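# Three arms pass a ball by gutter into a box

## Task

Get the ball out of the gutter it starts in and into the box that stands by a different arm. The box is roofed and open on one face only; moving, raising, rotating or tilting it beyond a slight amount means failure. You may tip the ball from one gutter into another and from a gutter into the box. If the ball, while no robot is carrying it, ends up noticeably lower than the table tops, that is a failure. A gutter only holds the ball while its open end is raised above the other end; holding the handle vertical lets the ball roll out. Arm feet (metres) and headings (degrees counter-clockwise from +x): arm1 x=-1.71 y=+0.31 z=+0.92 facing -13; arm2 x=+0.00 y=-0.02 z=+0.95 facing -89; arm3 x=+1.71 y=+0.44 z=+0.93 facing -165. At the end every gripper must release and the arms must back away; the ball only counts as delivered if it stays in the box with no robot holding it there. Nothing may be knocked or placed outside the work area.

## Robot and tools

Setup: three identical i2rt Big YAM arms, arm1, arm2 and arm3, each with six revolute joints, a two-finger gripper and a wrist camera. Feet are fixed at the positions and headings listed in the task (scene frame, metres; heading in degrees counter-clockwise from +x). The hand can reach roughly 1.0 m out from the joint1 axis. Room cameras: cam_end_1, cam_end_2, cam_gap_1, cam_gap_2, cam_side, cam_top; wrist cameras: arm1_cam_wrist, arm2_cam_wrist, arm3_cam_wrist. With joints 1 and 6 at zero and the hand level and pointing ahead, the wrist camera rides on top of the hand looking at the fingertips.

Frame: one shared scene frame, origin on the floor, +z up. The hand point is midway between the fingertips; the hand z axis runs along the fingers, and the fingers open and close along hand y. Foot poses are never printed.

execute_actions: argument actions is a list holding at most one action (empty list = just report state and images). The action is an object keyed by robot name; under each name goes joints, an object of absolute joint targets by name (not offsets). Each arm gets its own object; arms and joints you omit keep whatever target they had and may still be pushing. All named motions begin together and may finish at different times; one action lasts at most 15 s. Joint targets, radians unless noted, with done-tolerance:
- joint1_rad -2.879 to 2.879 (±0.045): rotation about the foot, positive counter-clockwise seen from above; 0 unfolds the arm along the foot's heading.
- joint2_rad 0 to 3.141 (±0.14): shoulder; 0 has the upper arm pointing back about level, increasing raises it then brings it forward.
- joint3_rad 0 to 3.019 (±0.09): elbow; 0 is fully folded, increasing opens it.
- joint4_rad -1.692 to 1.57 (±0.055): hand pitch, positive tips fingers up.
- joint5_rad -1.57 to 1.57 (±0.03): hand sideways swing, positive toward the arm's right.
- joint6_rad -2.094 to 2.094 (±0.035): hand roll, positive clockwise viewed from behind the hand.
- gripper_m 0 to 0.093 (±0.003): fingertip separation in metres; pads squeeze with about 50 to 62 N each, sometimes less.
Example: {"arm1": {"joints": {"gripper_m": 0.05}}, "arm2": {"joints": {"joint1_rad": 0.3}}}. Optional cameras lists which images to return (omitted, null or ["all"] = every camera; [] = none); the pictures line gives image order. Any unknown key, camera name or out-of-range number rejects the whole call and nothing moves. Joints travel at different speeds, so the hand may sweep a wide arc between postures; a very small change from the current reading may not move a joint.

wait: seconds 0 to 10; commands nothing, returns state and images like an empty action.

zoom_image: camera plus region [x0, y0, x1, y1] in pixels of that camera's most recent full image, origin top-left, at most 504 by 504 px; gives a closer, possibly sharper view.

read_manual: section "licences" only; returns URDF licence text, moves nothing.

finished_scene: scene number (1 or 2); irreversible, reports success. Call it only after the ball rests in the box, grippers are open and arms are clear. A reply with no tool call ends everything.

Reading results: joint_positions gives current joint values (gripper_m is the sum of the two finger joints). joint_status tells how each commanded motion of the last accepted action ended. off_target: stopped short and may still be pushing. contact_stop or time_out: the target is dropped and the joint holds where it stopped, except that after time_out a joint may keep a target (clipped to within 0.375, 0.375, 0.113, 0.225, 0.075, 0.3 rad of its position for joints 1 to 6) and keep pushing, moving by itself if the way clears; on_its_own lists these, with held at meaning the held target, not the position. To relieve such pushing, command the joint to its reported position. "joint command not followed", usually with a cause: line, means the self/inter-arm collision check blocked that arm's joint targets (the gripper part still runs); the affected joints read not_followed, and the arm may retry them on later actions until you send passing targets. An empty call never shows this line. A loaded joint that holds something up slowly sags. MOTOR HOT appears from 85 °C; at 100 °C an OVER-TEMPERATURE FAULT stops that arm and its gripper, the arm drops, and its untargeted keys show limit_stop_at_motor_heat (resend targets afterwards; the distance shown then says nothing about contact). Heat builds while holding loads, even while you think, and some carries into the next scene. If any call reports a stop, later motion calls in the same reply are skipped.

Cautions: the arms do not stop on contact and can press hard; a hard squeeze between two robots ends the run, and hard hits may too. No state line reports robot-robot contact, and the collision check ignores fingers, gripper housings and wrist cameras and may react late. Robots do not wait for one another. The world keeps running while you compose a reply, holding your last command. Avoid dropping, slamming or shoving things, do not disturb the box, keep the ball above table height unless held, keep gutters tilted open-end-up while carrying the ball, and expect occasional brief pushes on loose objects. Fewer seconds of robot motion is better.

Each tool is called as name(argument=value, ...) on one line, values as JSON.

## Session

execute_actions(actions=[])

Scene clock: 0.00 s.
arm1.joint_positions: joint1_rad=-0.839 joint2_rad=+0.301 joint3_rad=+1.522 joint4_rad=-1.328 joint5_rad=+0.021 joint6_rad=+0.228 gripper_m=+0.094
arm1.joint_status: not commanded
arm1.hand: x=-1.7004 y=+0.2537 z=+1.5603 quat_wxyz=(-0.609, -0.459, -0.586, +0.274) (m; scene frame)
arm2.joint_positions: joint1_rad=-0.043 joint2_rad=+0.579 joint3_rad=+1.652 joint4_rad=-1.590 joint5_rad=+0.233 joint6_rad=+0.082 gripper_m=+0.094
arm2.joint_status: not commanded
arm2.hand: x=-0.0355 y=-0.1513 z=+1.5626 quat_wxyz=(-0.292, -0.675, -0.528, +0.424) (m; scene frame)
arm3.joint_positions: joint1_rad=-0.250 joint2_rad=+0.312 joint3_rad=+1.662 joint4_rad=-1.171 joint5_rad=-0.083 joint6_rad=-0.572 gripper_m=+0.095
arm3.joint_status: not commanded
arm3.hand: x=+1.7150 y=+0.4269 z=+1.6563 quat_wxyz=(+0.189, -0.600, -0.216, +0.747) (m; scene frame)
pictures: arm1_cam_wrist, arm2_cam_wrist, arm3_cam_wrist, cam_end_1, cam_end_2, cam_gap_1, cam_gap_2, cam_side, cam_top
Images, in order (width x height): arm1_cam_wrist 616x616, arm2_cam_wrist 616x616, arm3_cam_wrist 616x616, cam_end_1 896x504, cam_end_2 896x504, cam_gap_1 896x504, cam_gap_2 896x504, cam_side 896x504, cam_top 896x504.

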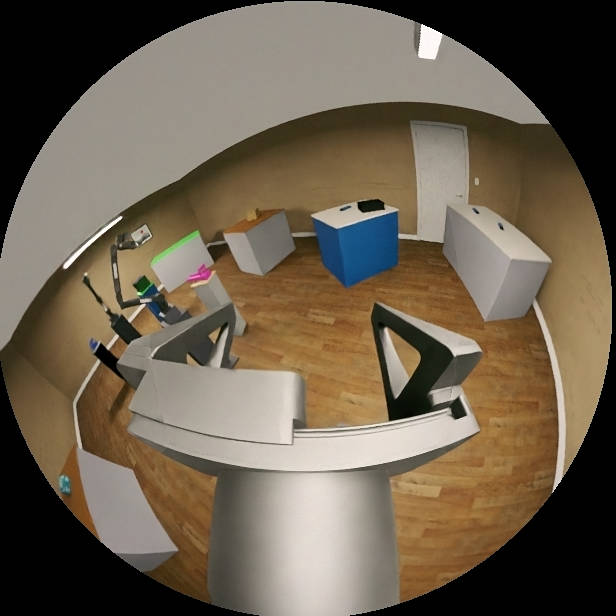

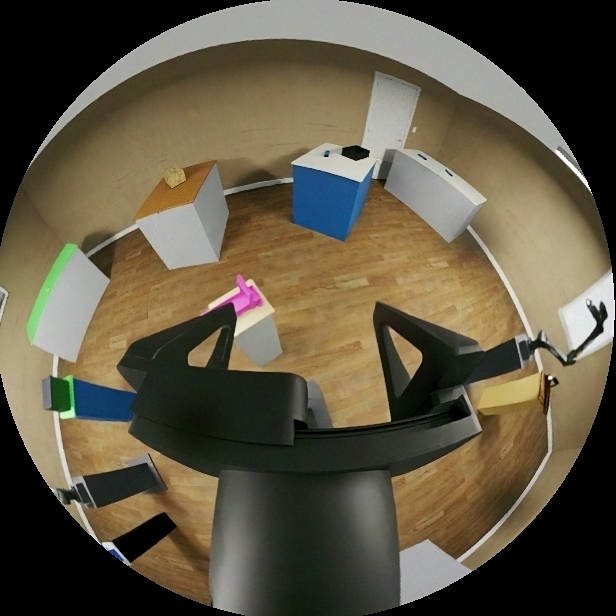

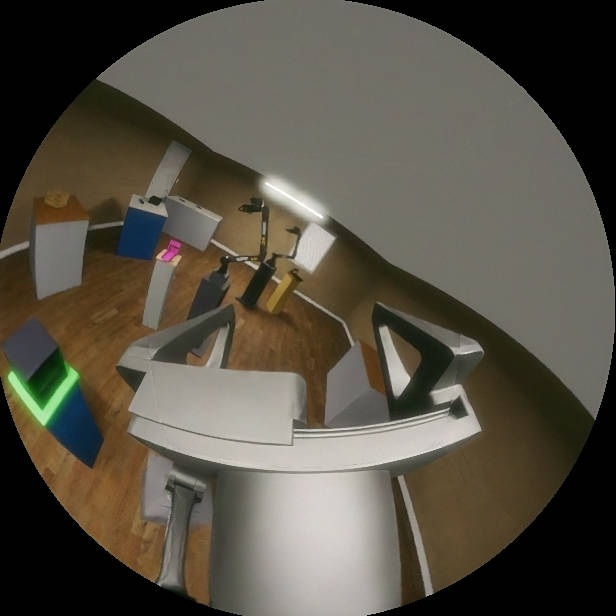

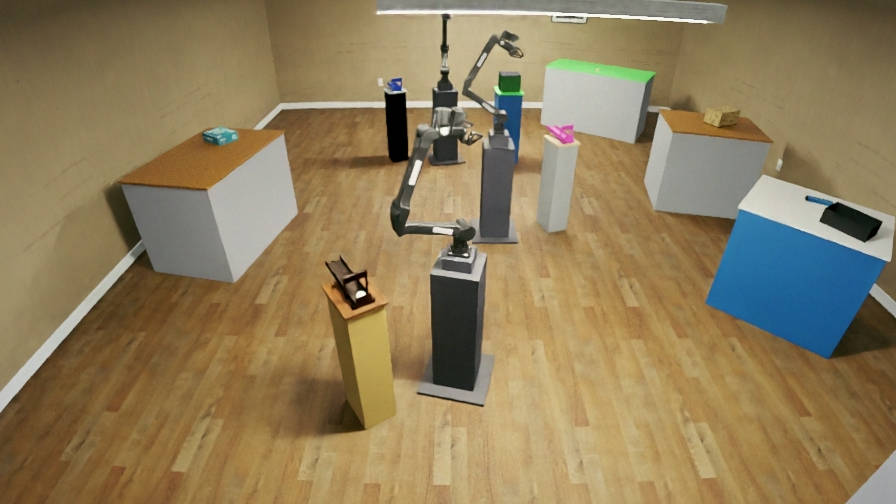

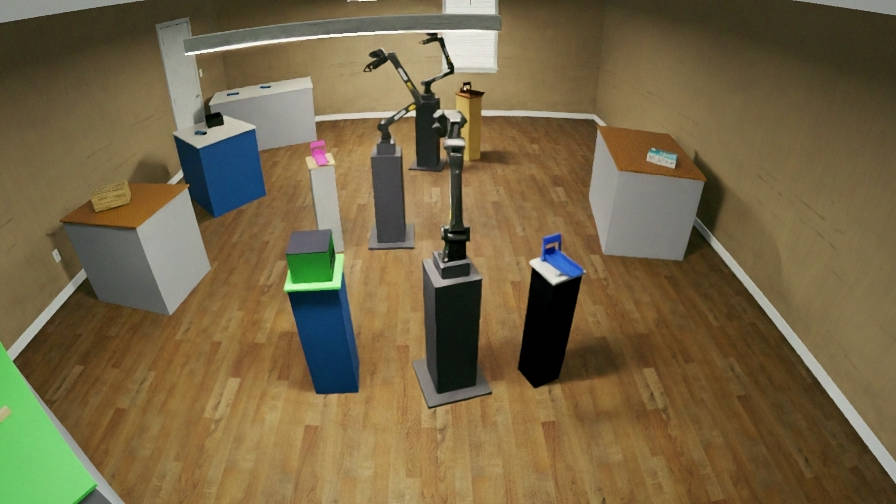

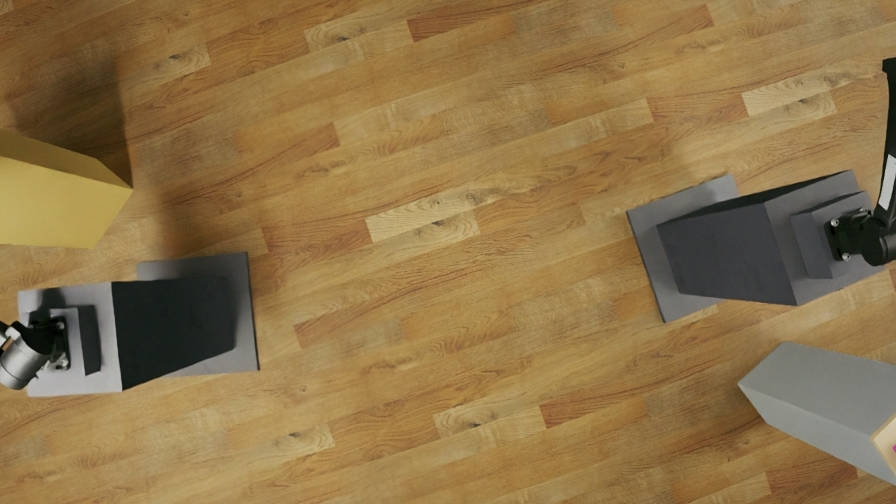

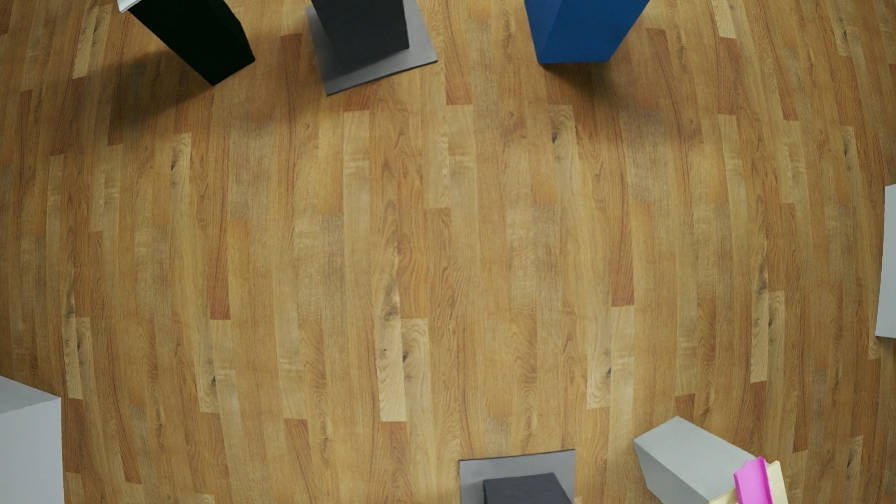

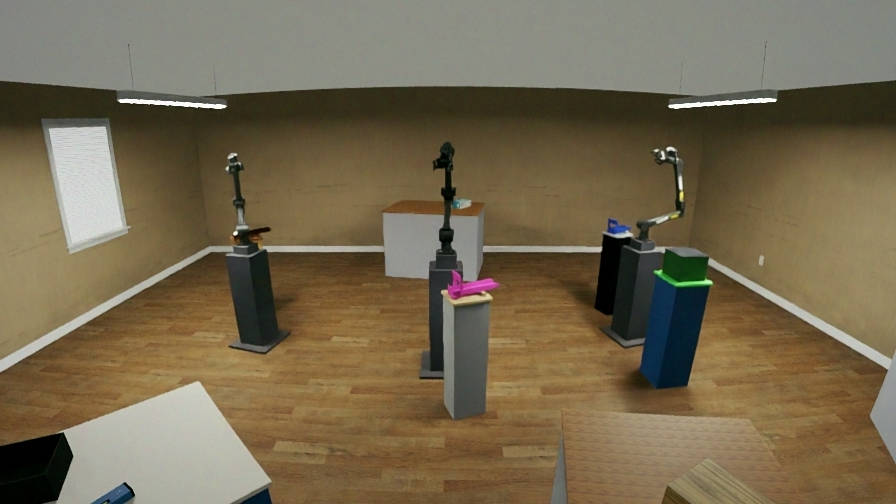

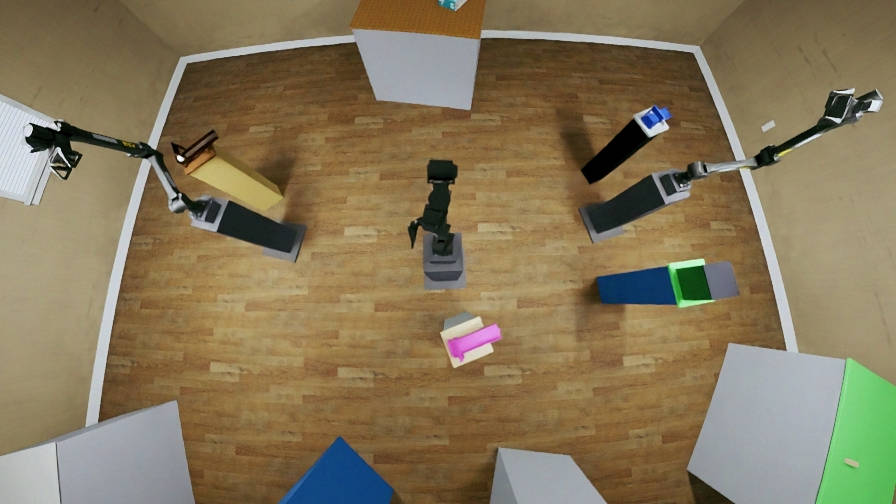

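zoom_image(camera="cam_end_1", region=[280, 220, 500, 340])

zoom_image(camera="cam_end_2", region=[260, 200, 620, 320])

zoom_image(camera="cam_side", region=[400, 240, 540, 320])

Region (280, 220, 500, 340) of cam_end_1's 896x504 image, scaled by 2.291, with more detail than that image has; it fills the top 275 rows of this view, and the rest is white.

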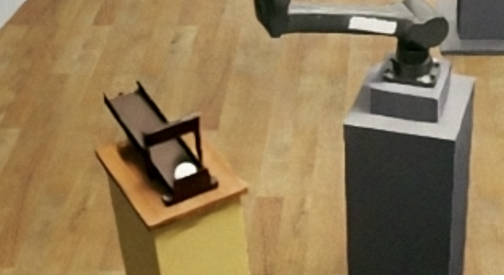

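Region (260, 200, 620, 320) of cam_end_2's 896x504 image, scaled by 1.400, with more detail than that image has.

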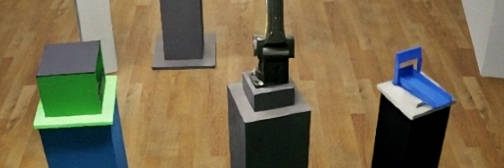

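Region (400, 240, 540, 320) of cam_side's 896x504 image, scaled by 3.600, with more detail than that image has; it fills the top 288 rows of this view, and the rest is white.

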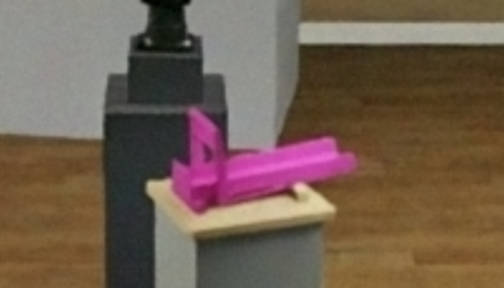

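execute_actions(actions=[{"arm1":{"joints":{"joint1_rad":2.15,"joint2_rad":1.65,"joint3_rad":1.52,"joint4_rad":-1.44,"joint5_rad":0,"joint6_rad":0}},"arm2":{"joints":{"joint1_rad":0.17,"joint2_rad":1.65,"joint3_rad":1.52,"joint4_rad":-1.44,"joint5_rad":0,"joint6_rad":0}},"arm3":{"joints":{"joint1_rad":-1.75,"joint2_rad":1.65,"joint3_rad":1.52,"joint4_rad":-1.44,"joint5_rad":0,"joint6_rad":0}}}], cameras=["arm1_cam_wrist","arm2_cam_wrist","arm3_cam_wrist","cam_end_1","cam_end_2","cam_side"])

Scene clock: 3.00 s.
arm1.joint_positions: joint1_rad=+2.153 joint2_rad=+1.655 joint3_rad=+1.520 joint4_rad=-1.426 joint5_rad=-0.001 joint6_rad=+0.006 gripper_m=+0.094
arm1.joint_status: all done
arm1.hand: x=-1.8908 y=+0.7796 z=+1.1265 quat_wxyz=(-0.010, +0.818, -0.575, -0.001) (m; scene frame)
arm2.joint_positions: joint1_rad=+0.165 joint2_rad=+1.662 joint3_rad=+1.509 joint4_rad=-1.451 joint5_rad=+0.002 joint6_rad=+0.016 gripper_m=+0.094
arm2.joint_status: all done
arm2.hand: x=+0.0888 y=-0.5079 z=+1.1501 quat_wxyz=(+0.016, -0.648, -0.761, -0.002) (m; scene frame)
arm3.joint_positions: joint1_rad=-1.758 joint2_rad=+1.659 joint3_rad=+1.503 joint4_rad=-1.427 joint5_rad=-0.002 joint6_rad=-0.009 gripper_m=+0.095
arm3.joint_status: all done
arm3.hand: x=+1.6795 y=+0.9391 z=+1.1284 quat_wxyz=(-0.006, -0.736, +0.676, +0.002) (m; scene frame)
pictures: arm1_cam_wrist, arm2_cam_wrist, arm3_cam_wrist, cam_end_1, cam_end_2, cam_side
Images, in order (width x height): arm1_cam_wrist 616x616, arm2_cam_wrist 616x616, arm3_cam_wrist 616x616, cam_end_1 896x504, cam_end_2 896x504, cam_side 896x504.

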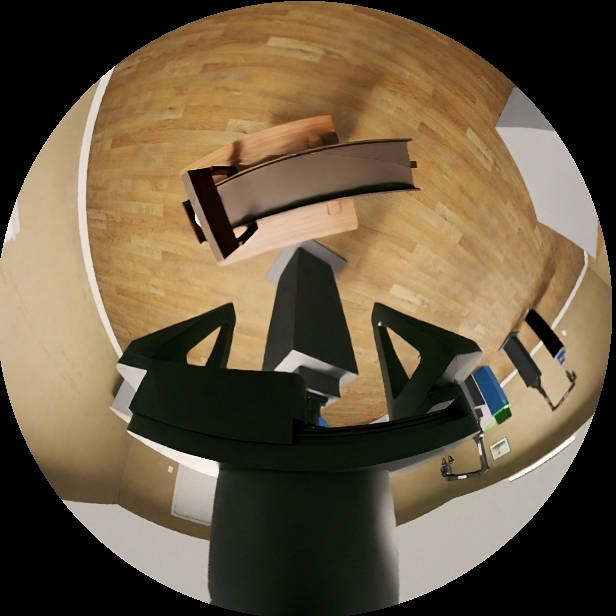

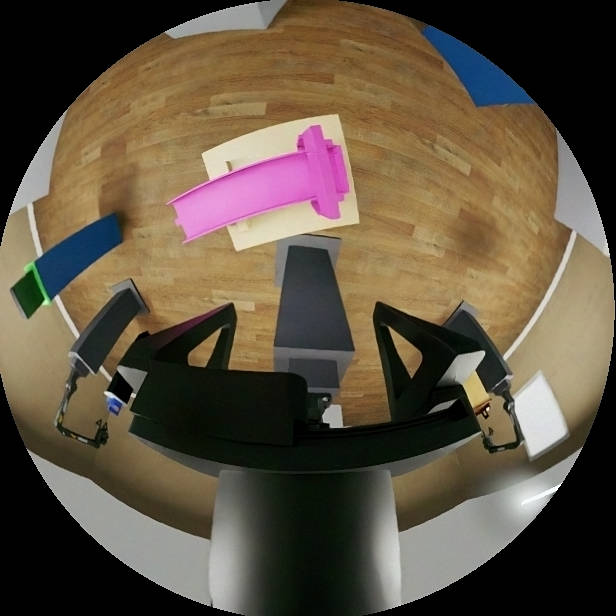

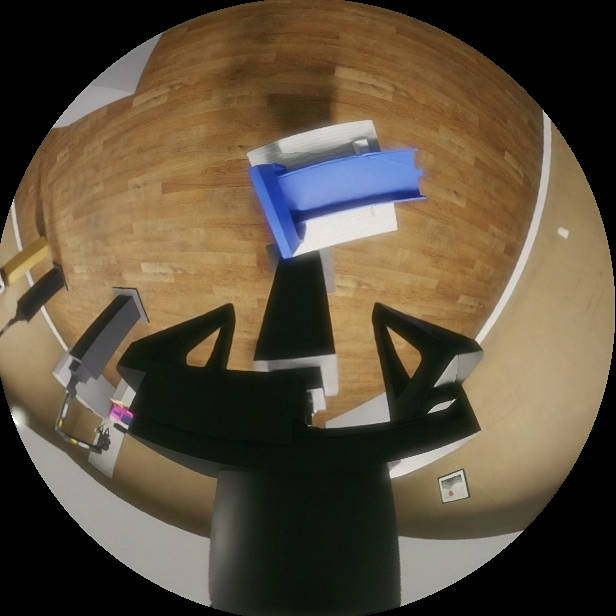

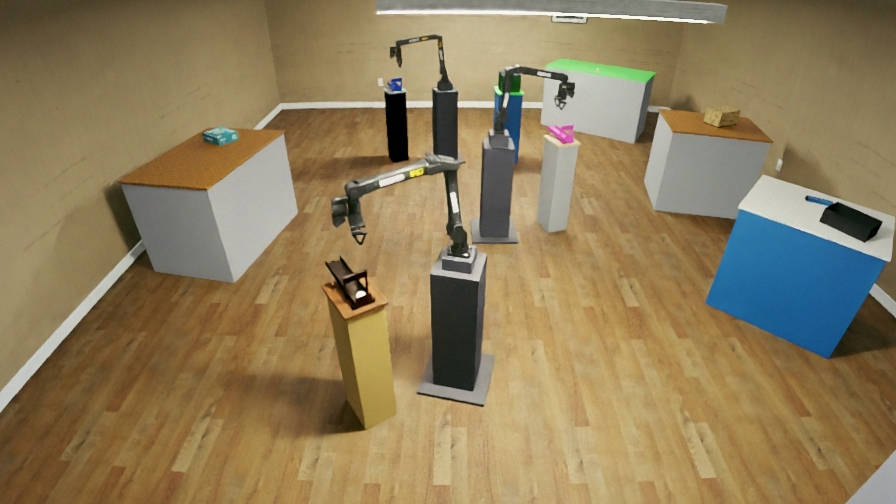

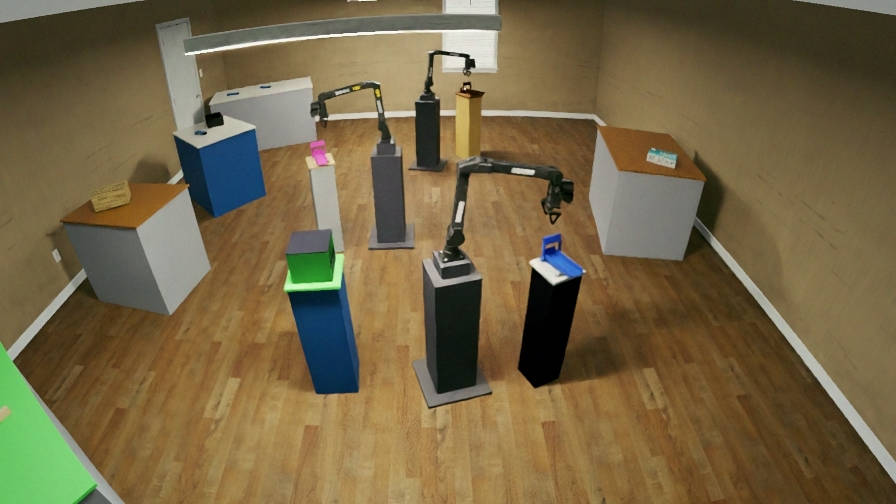

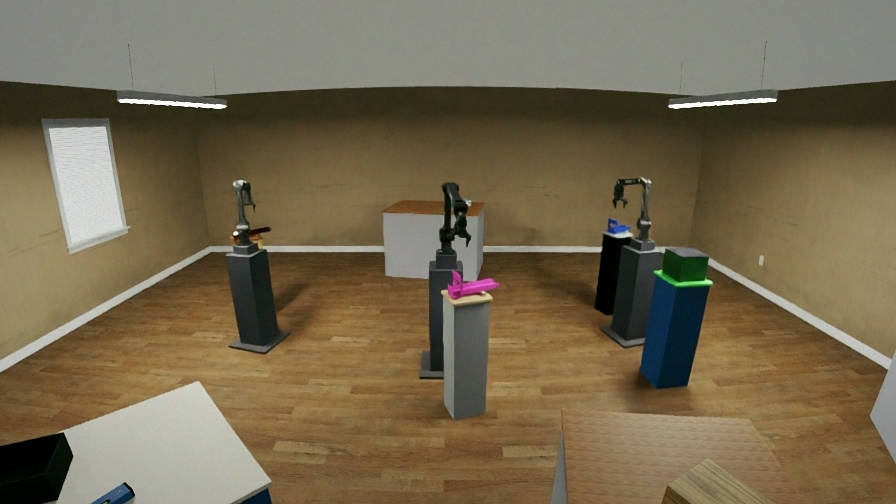

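execute_actions(actions=[{"arm1":{"joints":{"joint1_rad":2.46,"joint2_rad":1.884,"joint3_rad":1.567,"joint4_rad":-1.254,"joint5_rad":0.26,"joint6_rad":0}},"arm2":{"joints":{"joint1_rad":0.06,"joint2_rad":2.0,"joint3_rad":1.666,"joint4_rad":-1.237,"joint5_rad":-0.26,"joint6_rad":-0.35}},"arm3":{"joints":{"joint1_rad":-1.6,"joint2_rad":1.85,"joint3_rad":1.49,"joint4_rad":-1.21,"joint5_rad":0.26,"joint6_rad":-0.03}}}], cameras=["arm1_cam_wrist","arm2_cam_wrist","arm3_cam_wrist","cam_end_1","cam_end_2","cam_side"])

Scene clock: 4.87 s.
arm1.joint_positions: joint1_rad=+2.467 joint2_rad=+1.881 joint3_rad=+1.543 joint4_rad=-1.266 joint5_rad=+0.258 joint6_rad=+0.006 gripper_m=+0.094
arm1.joint_status: all done
arm1.hand: x=-2.0243 y=+0.7723 z=+1.0238 quat_wxyz=(-0.116, +0.891, -0.433, +0.075) (m; scene frame)
arm2.joint_positions: joint1_rad=+0.052 joint2_rad=+2.032 joint3_rad=+1.638 joint4_rad=-1.251 joint5_rad=-0.258 joint6_rad=-0.333 gripper_m=+0.094
arm2.joint_status: all done
arm2.hand: x=+0.0818 y=-0.6052 z=+1.0065 quat_wxyz=(-0.076, -0.553, -0.824, -0.100) (m; scene frame)
arm3.joint_positions: joint1_rad=-1.594 joint2_rad=+1.865 joint3_rad=+1.471 joint4_rad=-1.223 joint5_rad=+0.256 joint6_rad=-0.021 gripper_m=+0.095
arm3.joint_status: all done
arm3.hand: x=+1.6305 y=+0.9774 z=+1.0188 quat_wxyz=(+0.084, -0.789, +0.602, -0.092) (m; scene frame)
pictures: arm1_cam_wrist, arm2_cam_wrist, arm3_cam_wrist, cam_end_1, cam_end_2, cam_side
Images, in order (width x height): arm1_cam_wrist 616x616, arm2_cam_wrist 616x616, arm3_cam_wrist 616x616, cam_end_1 896x504, cam_end_2 896x504, cam_side 896x504.

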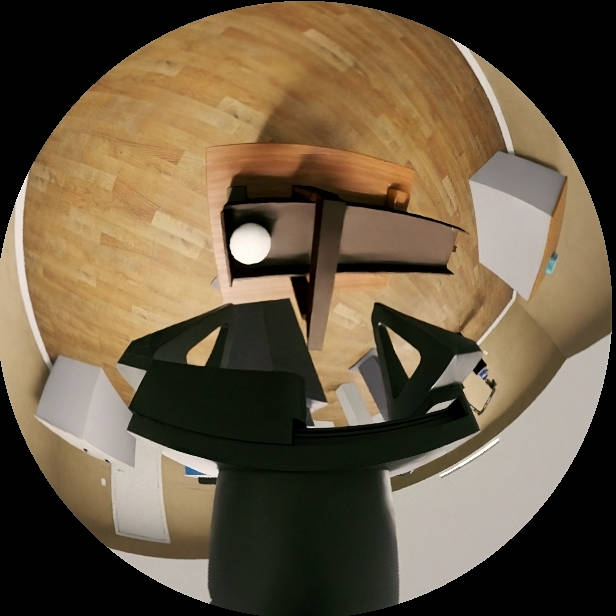

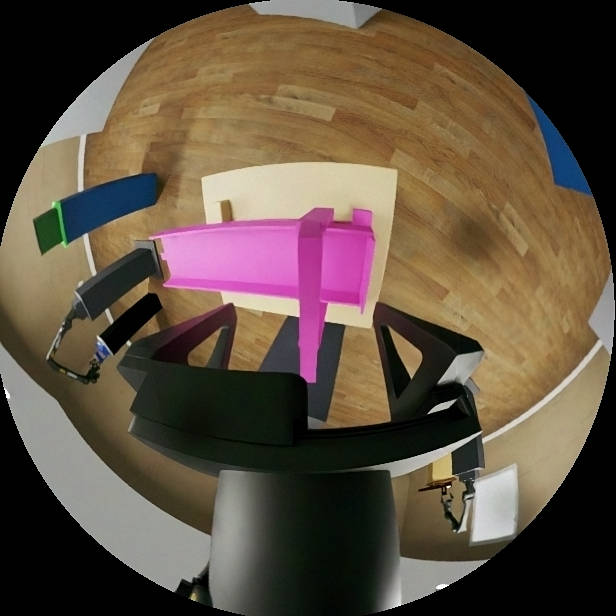

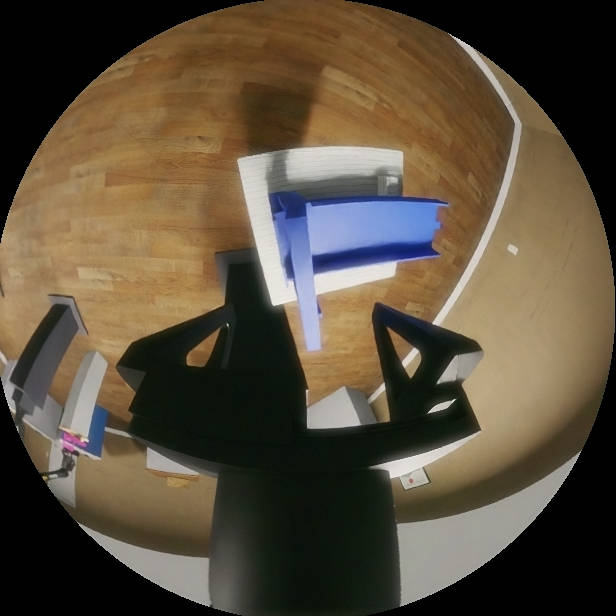

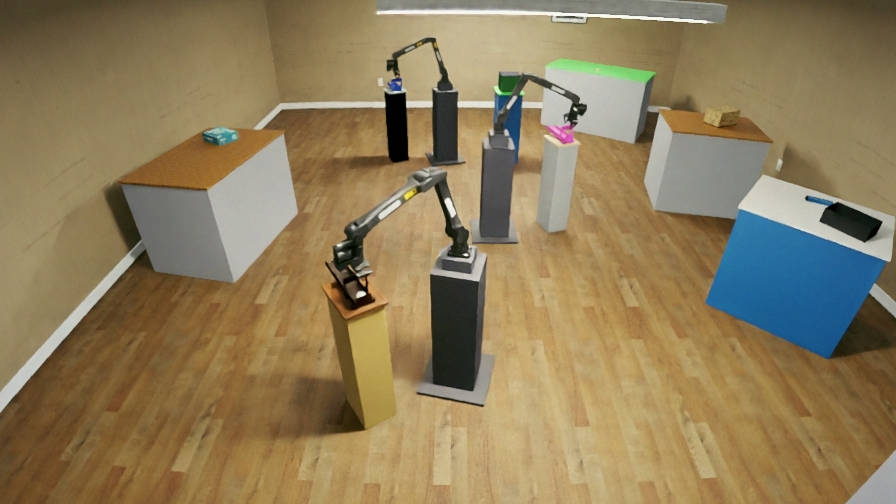

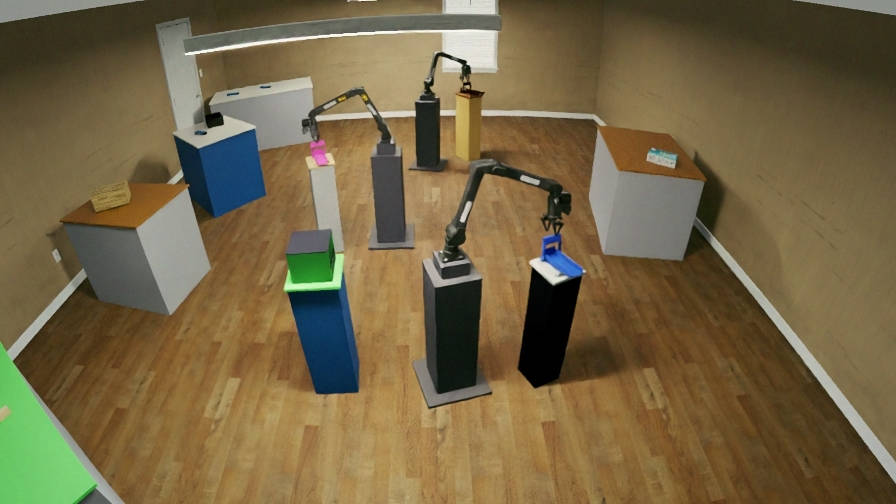

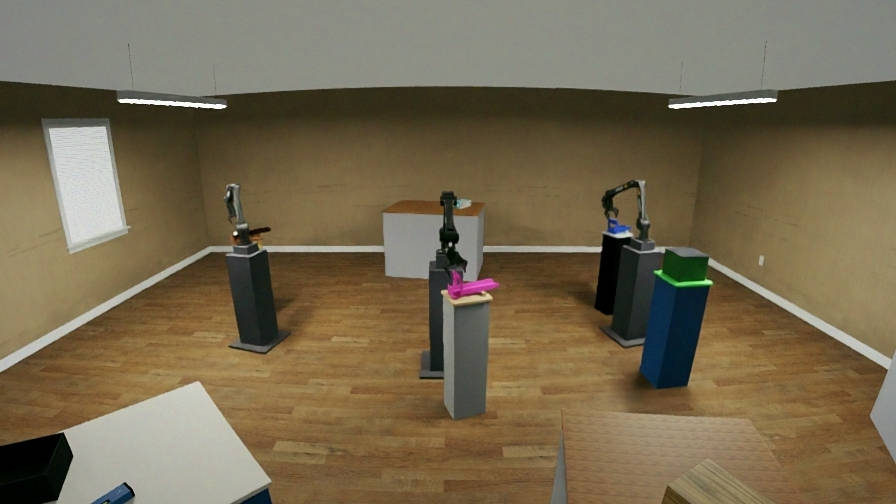

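execute_actions(actions=[{"arm1":{"joints":{"joint1_rad":2.425,"joint2_rad":1.965,"joint4_rad":-1.16,"joint6_rad":0.1}},"arm2":{"joints":{"joint1_rad":0.07,"joint2_rad":2.06,"joint4_rad":-1.16,"joint6_rad":-0.28}},"arm3":{"joints":{"joint1_rad":-1.615,"joint2_rad":1.93,"joint4_rad":-1.11,"joint6_rad":-0.15}}}], cameras=["arm1_cam_wrist","arm2_cam_wrist","arm3_cam_wrist","cam_end_1","cam_end_2","cam_side"])

zoom_image(camera="cam_end_1", region=[290, 210, 450, 330])

zoom_image(camera="cam_end_2", region=[490, 180, 630, 300])

zoom_image(camera="cam_side", region=[400, 220, 540, 320])

Scene clock: 6.10 s.
arm1.joint_positions: joint1_rad=+2.429 joint2_rad=+1.954 joint3_rad=+1.543 joint4_rad=-1.174 joint5_rad=+0.258 joint6_rad=+0.092 gripper_m=+0.094
arm1.joint_status: all done
arm1.hand: x=-2.0167 y=+0.7990 z=+0.9837 quat_wxyz=(-0.121, +0.862, -0.489, +0.064) (m; scene frame)
arm2.joint_positions: joint1_rad=+0.063 joint2_rad=+2.046 joint3_rad=+1.638 joint4_rad=-1.177 joint5_rad=-0.258 joint6_rad=-0.296 gripper_m=+0.094
arm2.joint_status: all done
arm2.hand: x=+0.0889 y=-0.6210 z=+0.9976 quat_wxyz=(-0.092, -0.561, -0.819, -0.079) (m; scene frame)
arm3.joint_positions: joint1_rad=-1.609 joint2_rad=+1.933 joint3_rad=+1.471 joint4_rad=-1.124 joint5_rad=+0.256 joint6_rad=-0.140 gripper_m=+0.095
arm3.joint_status: all done
arm3.hand: x=+1.6337 y=+0.9978 z=+0.9824 quat_wxyz=(+0.088, -0.818, +0.562, -0.086) (m; scene frame)
pictures: arm1_cam_wrist, arm2_cam_wrist, arm3_cam_wrist, cam_end_1, cam_end_2, cam_side
Images, in order (width x height): arm1_cam_wrist 616x616, arm2_cam_wrist 616x616, arm3_cam_wrist 616x616, cam_end_1 896x504, cam_end_2 896x504, cam_side 896x504.

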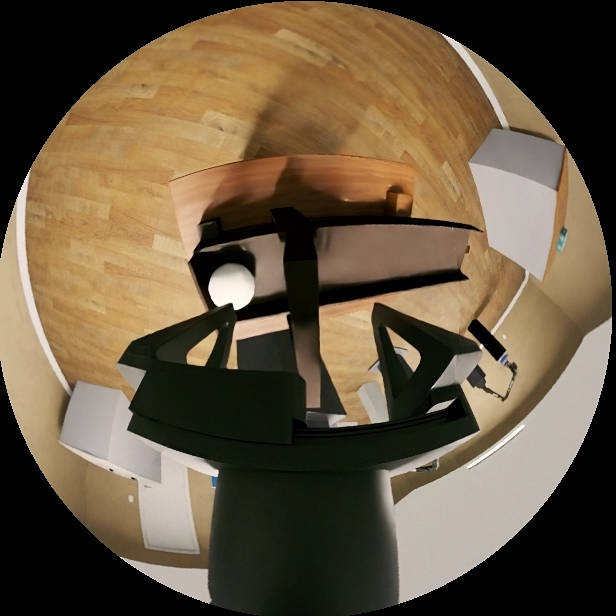

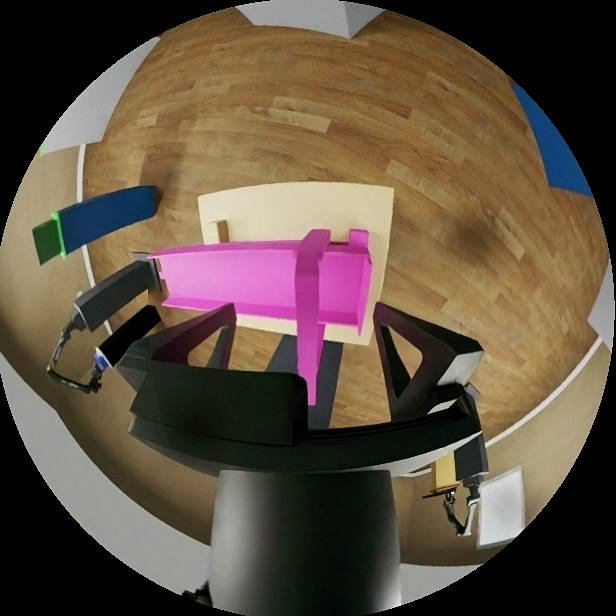

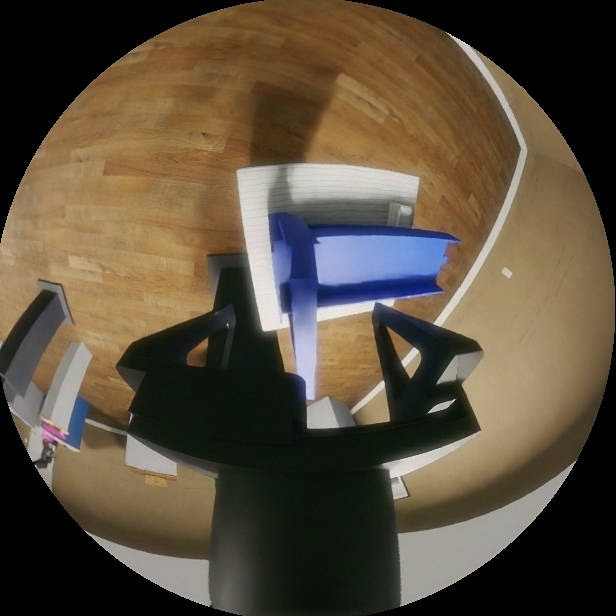

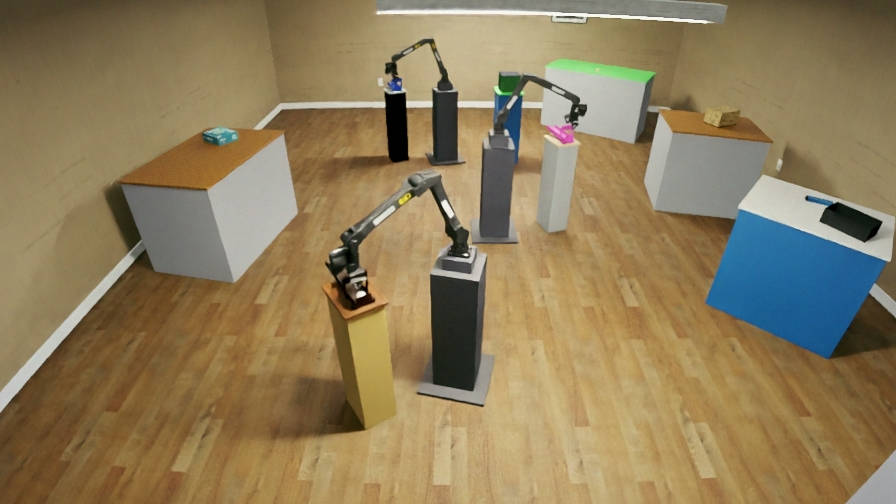

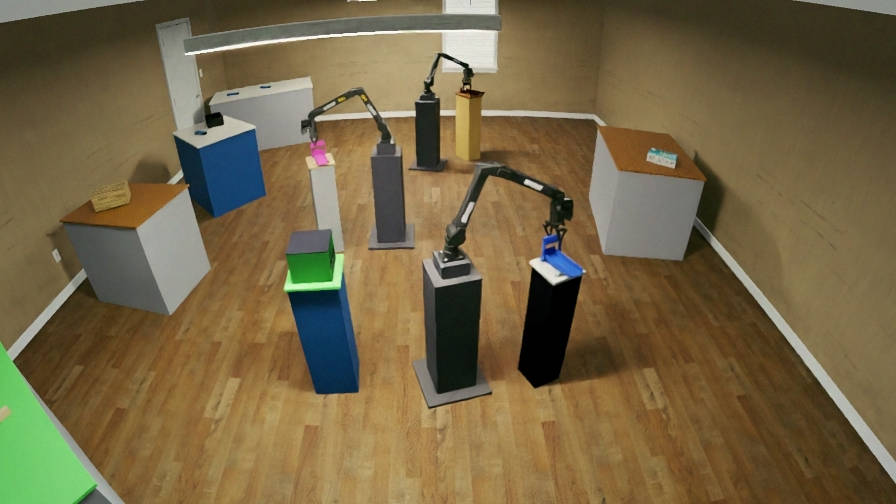

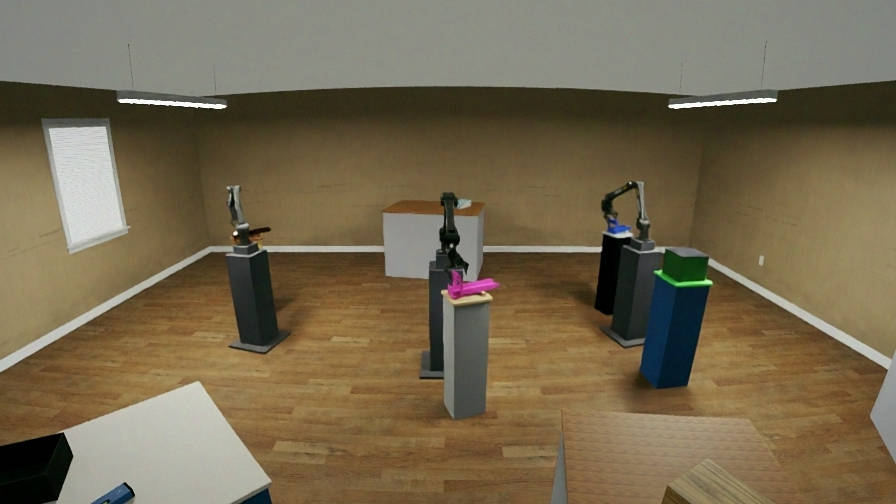

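Region (290, 210, 450, 330) of cam_end_1's 896x504 image, scaled by 3.150, with more detail than that image has; it fills the top 378 rows of this view, and the rest is white.

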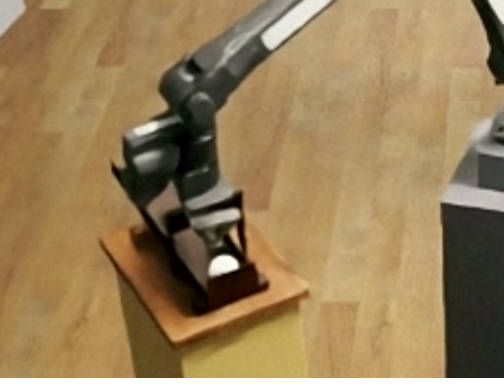

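Region (490, 180, 630, 300) of cam_end_2's 896x504 image, scaled by 3.600, with more detail than that image has; it fills the top 432 rows of this view, and the rest is white.

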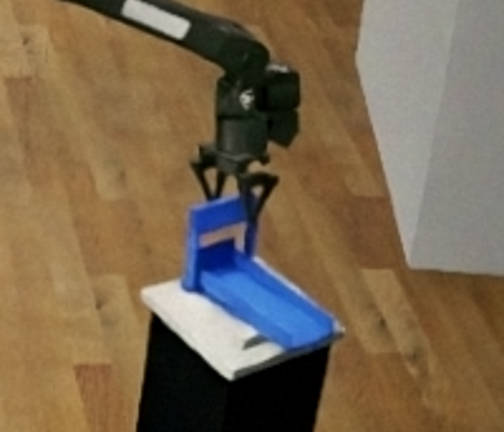

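Region (400, 220, 540, 320) of cam_side's 896x504 image, scaled by 3.600, with more detail than that image has; it fills the top 360 rows of this view, and the rest is white.

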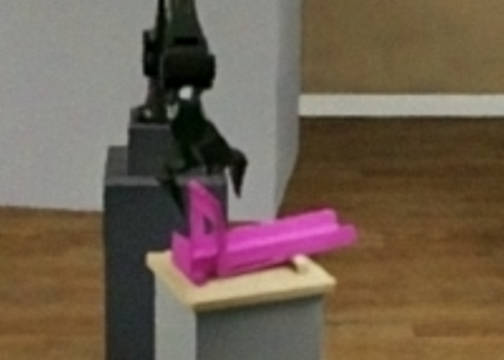

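execute_actions(actions=[{"arm1":{"joints":{"joint6_rad":0.03,"gripper_m":0.0}},"arm2":{"joints":{"joint1_rad":0.085,"joint3_rad":1.575,"joint4_rad":-1.12}},"arm3":{"joints":{"joint1_rad":-1.63,"joint3_rad":1.405,"joint4_rad":-1.07}}}], cameras=["arm2_cam_wrist","arm3_cam_wrist","cam_end_2","cam_side"])

zoom_image(camera="cam_end_2", region=[490, 180, 630, 300])

zoom_image(camera="cam_side", region=[400, 220, 540, 320])

Scene clock: 7.13 s.
arm1.joint_positions: joint1_rad=+2.429 joint2_rad=+1.952 joint3_rad=+1.543 joint4_rad=-1.172 joint5_rad=+0.254 joint6_rad=+0.040 gripper_m=+0.011
arm1.joint_status: gripper_m off_target (ended at +0.011, target +0.000); the others done
arm1.hand: x=-2.0177 y=+0.7990 z=+0.9850 quat_wxyz=(-0.119, +0.874, -0.467, +0.064) (m; scene frame)
arm2.joint_positions: joint1_rad=+0.080 joint2_rad=+2.054 joint3_rad=+1.574 joint4_rad=-1.135 joint5_rad=-0.258 joint6_rad=-0.296 gripper_m=+0.094
arm2.joint_status: all done
arm2.hand: x=+0.0972 y=-0.6029 z=+0.9707 quat_wxyz=(-0.082, -0.556, -0.822, -0.091) (m; scene frame)
arm3.joint_positions: joint1_rad=-1.624 joint2_rad=+1.933 joint3_rad=+1.393 joint4_rad=-1.083 joint5_rad=+0.256 joint6_rad=-0.140 gripper_m=+0.095
arm3.joint_status: all done
arm3.hand: x=+1.6464 y=+0.9767 z=+0.9567 quat_wxyz=(+0.075, -0.815, +0.566, -0.100) (m; scene frame)
pictures: arm2_cam_wrist, arm3_cam_wrist, cam_end_2, cam_side
Images, in order (width x height): arm2_cam_wrist 616x616, arm3_cam_wrist 616x616, cam_end_2 896x504, cam_side 896x504.

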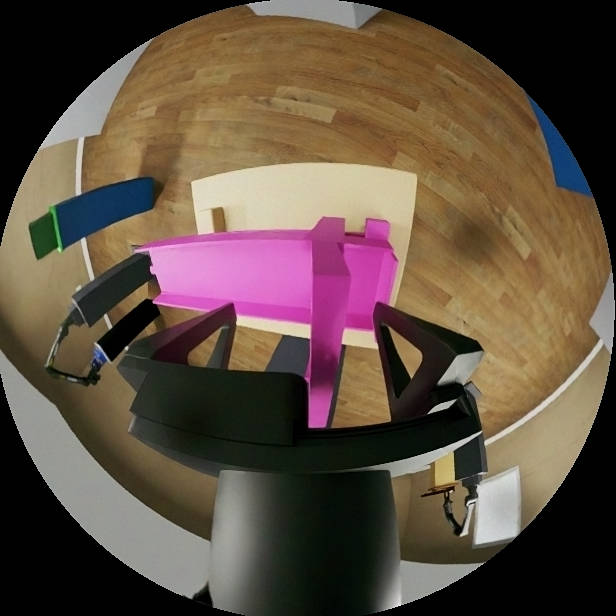

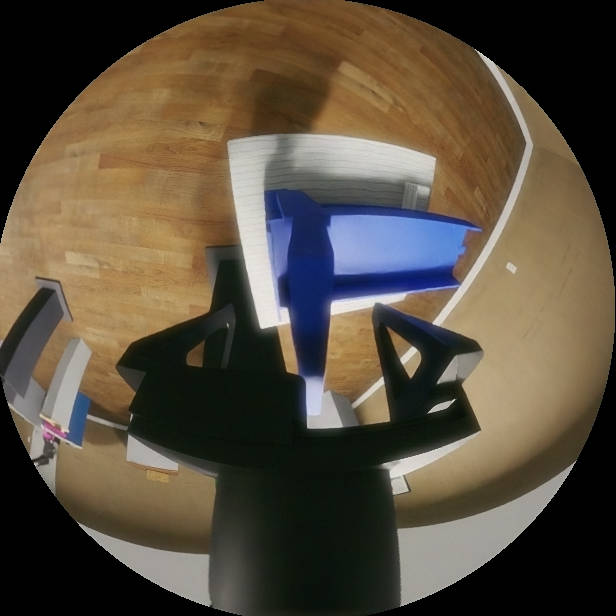

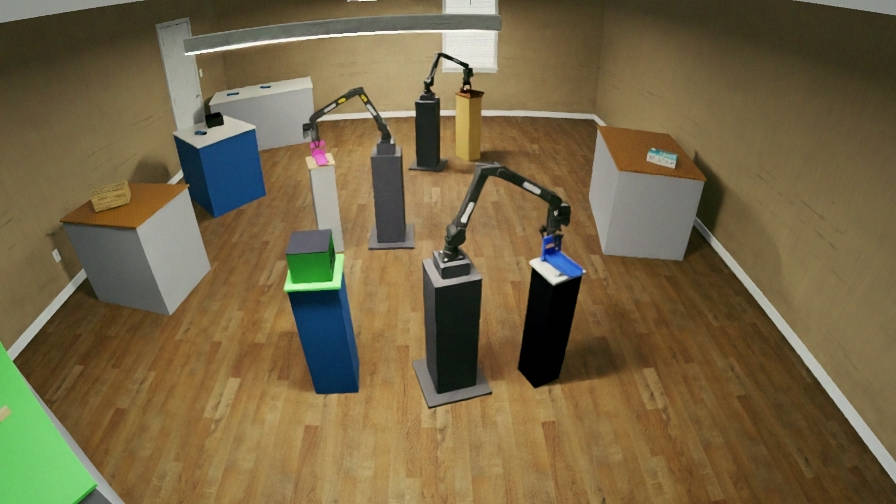

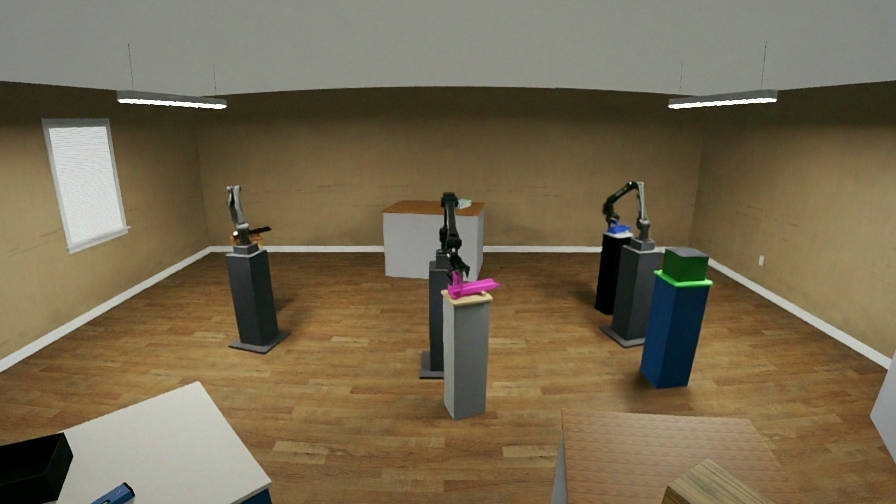

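Region (490, 180, 630, 300) of cam_end_2's 896x504 image, scaled by 3.600, with more detail than that image has; it fills the top 432 rows of this view, and the rest is white.

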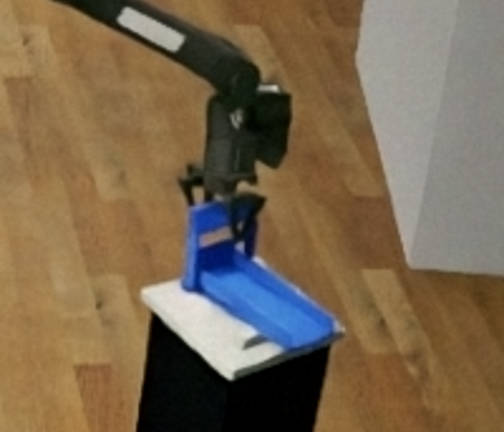

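Region (400, 220, 540, 320) of cam_side's 896x504 image, scaled by 3.600, with more detail than that image has; it fills the top 360 rows of this view, and the rest is white.

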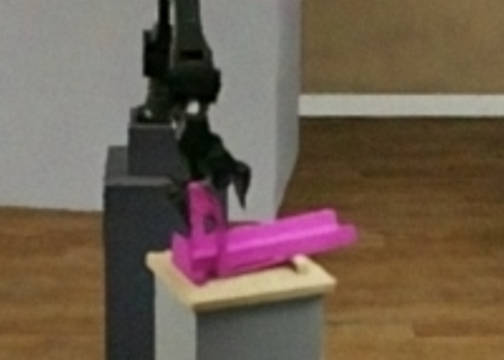

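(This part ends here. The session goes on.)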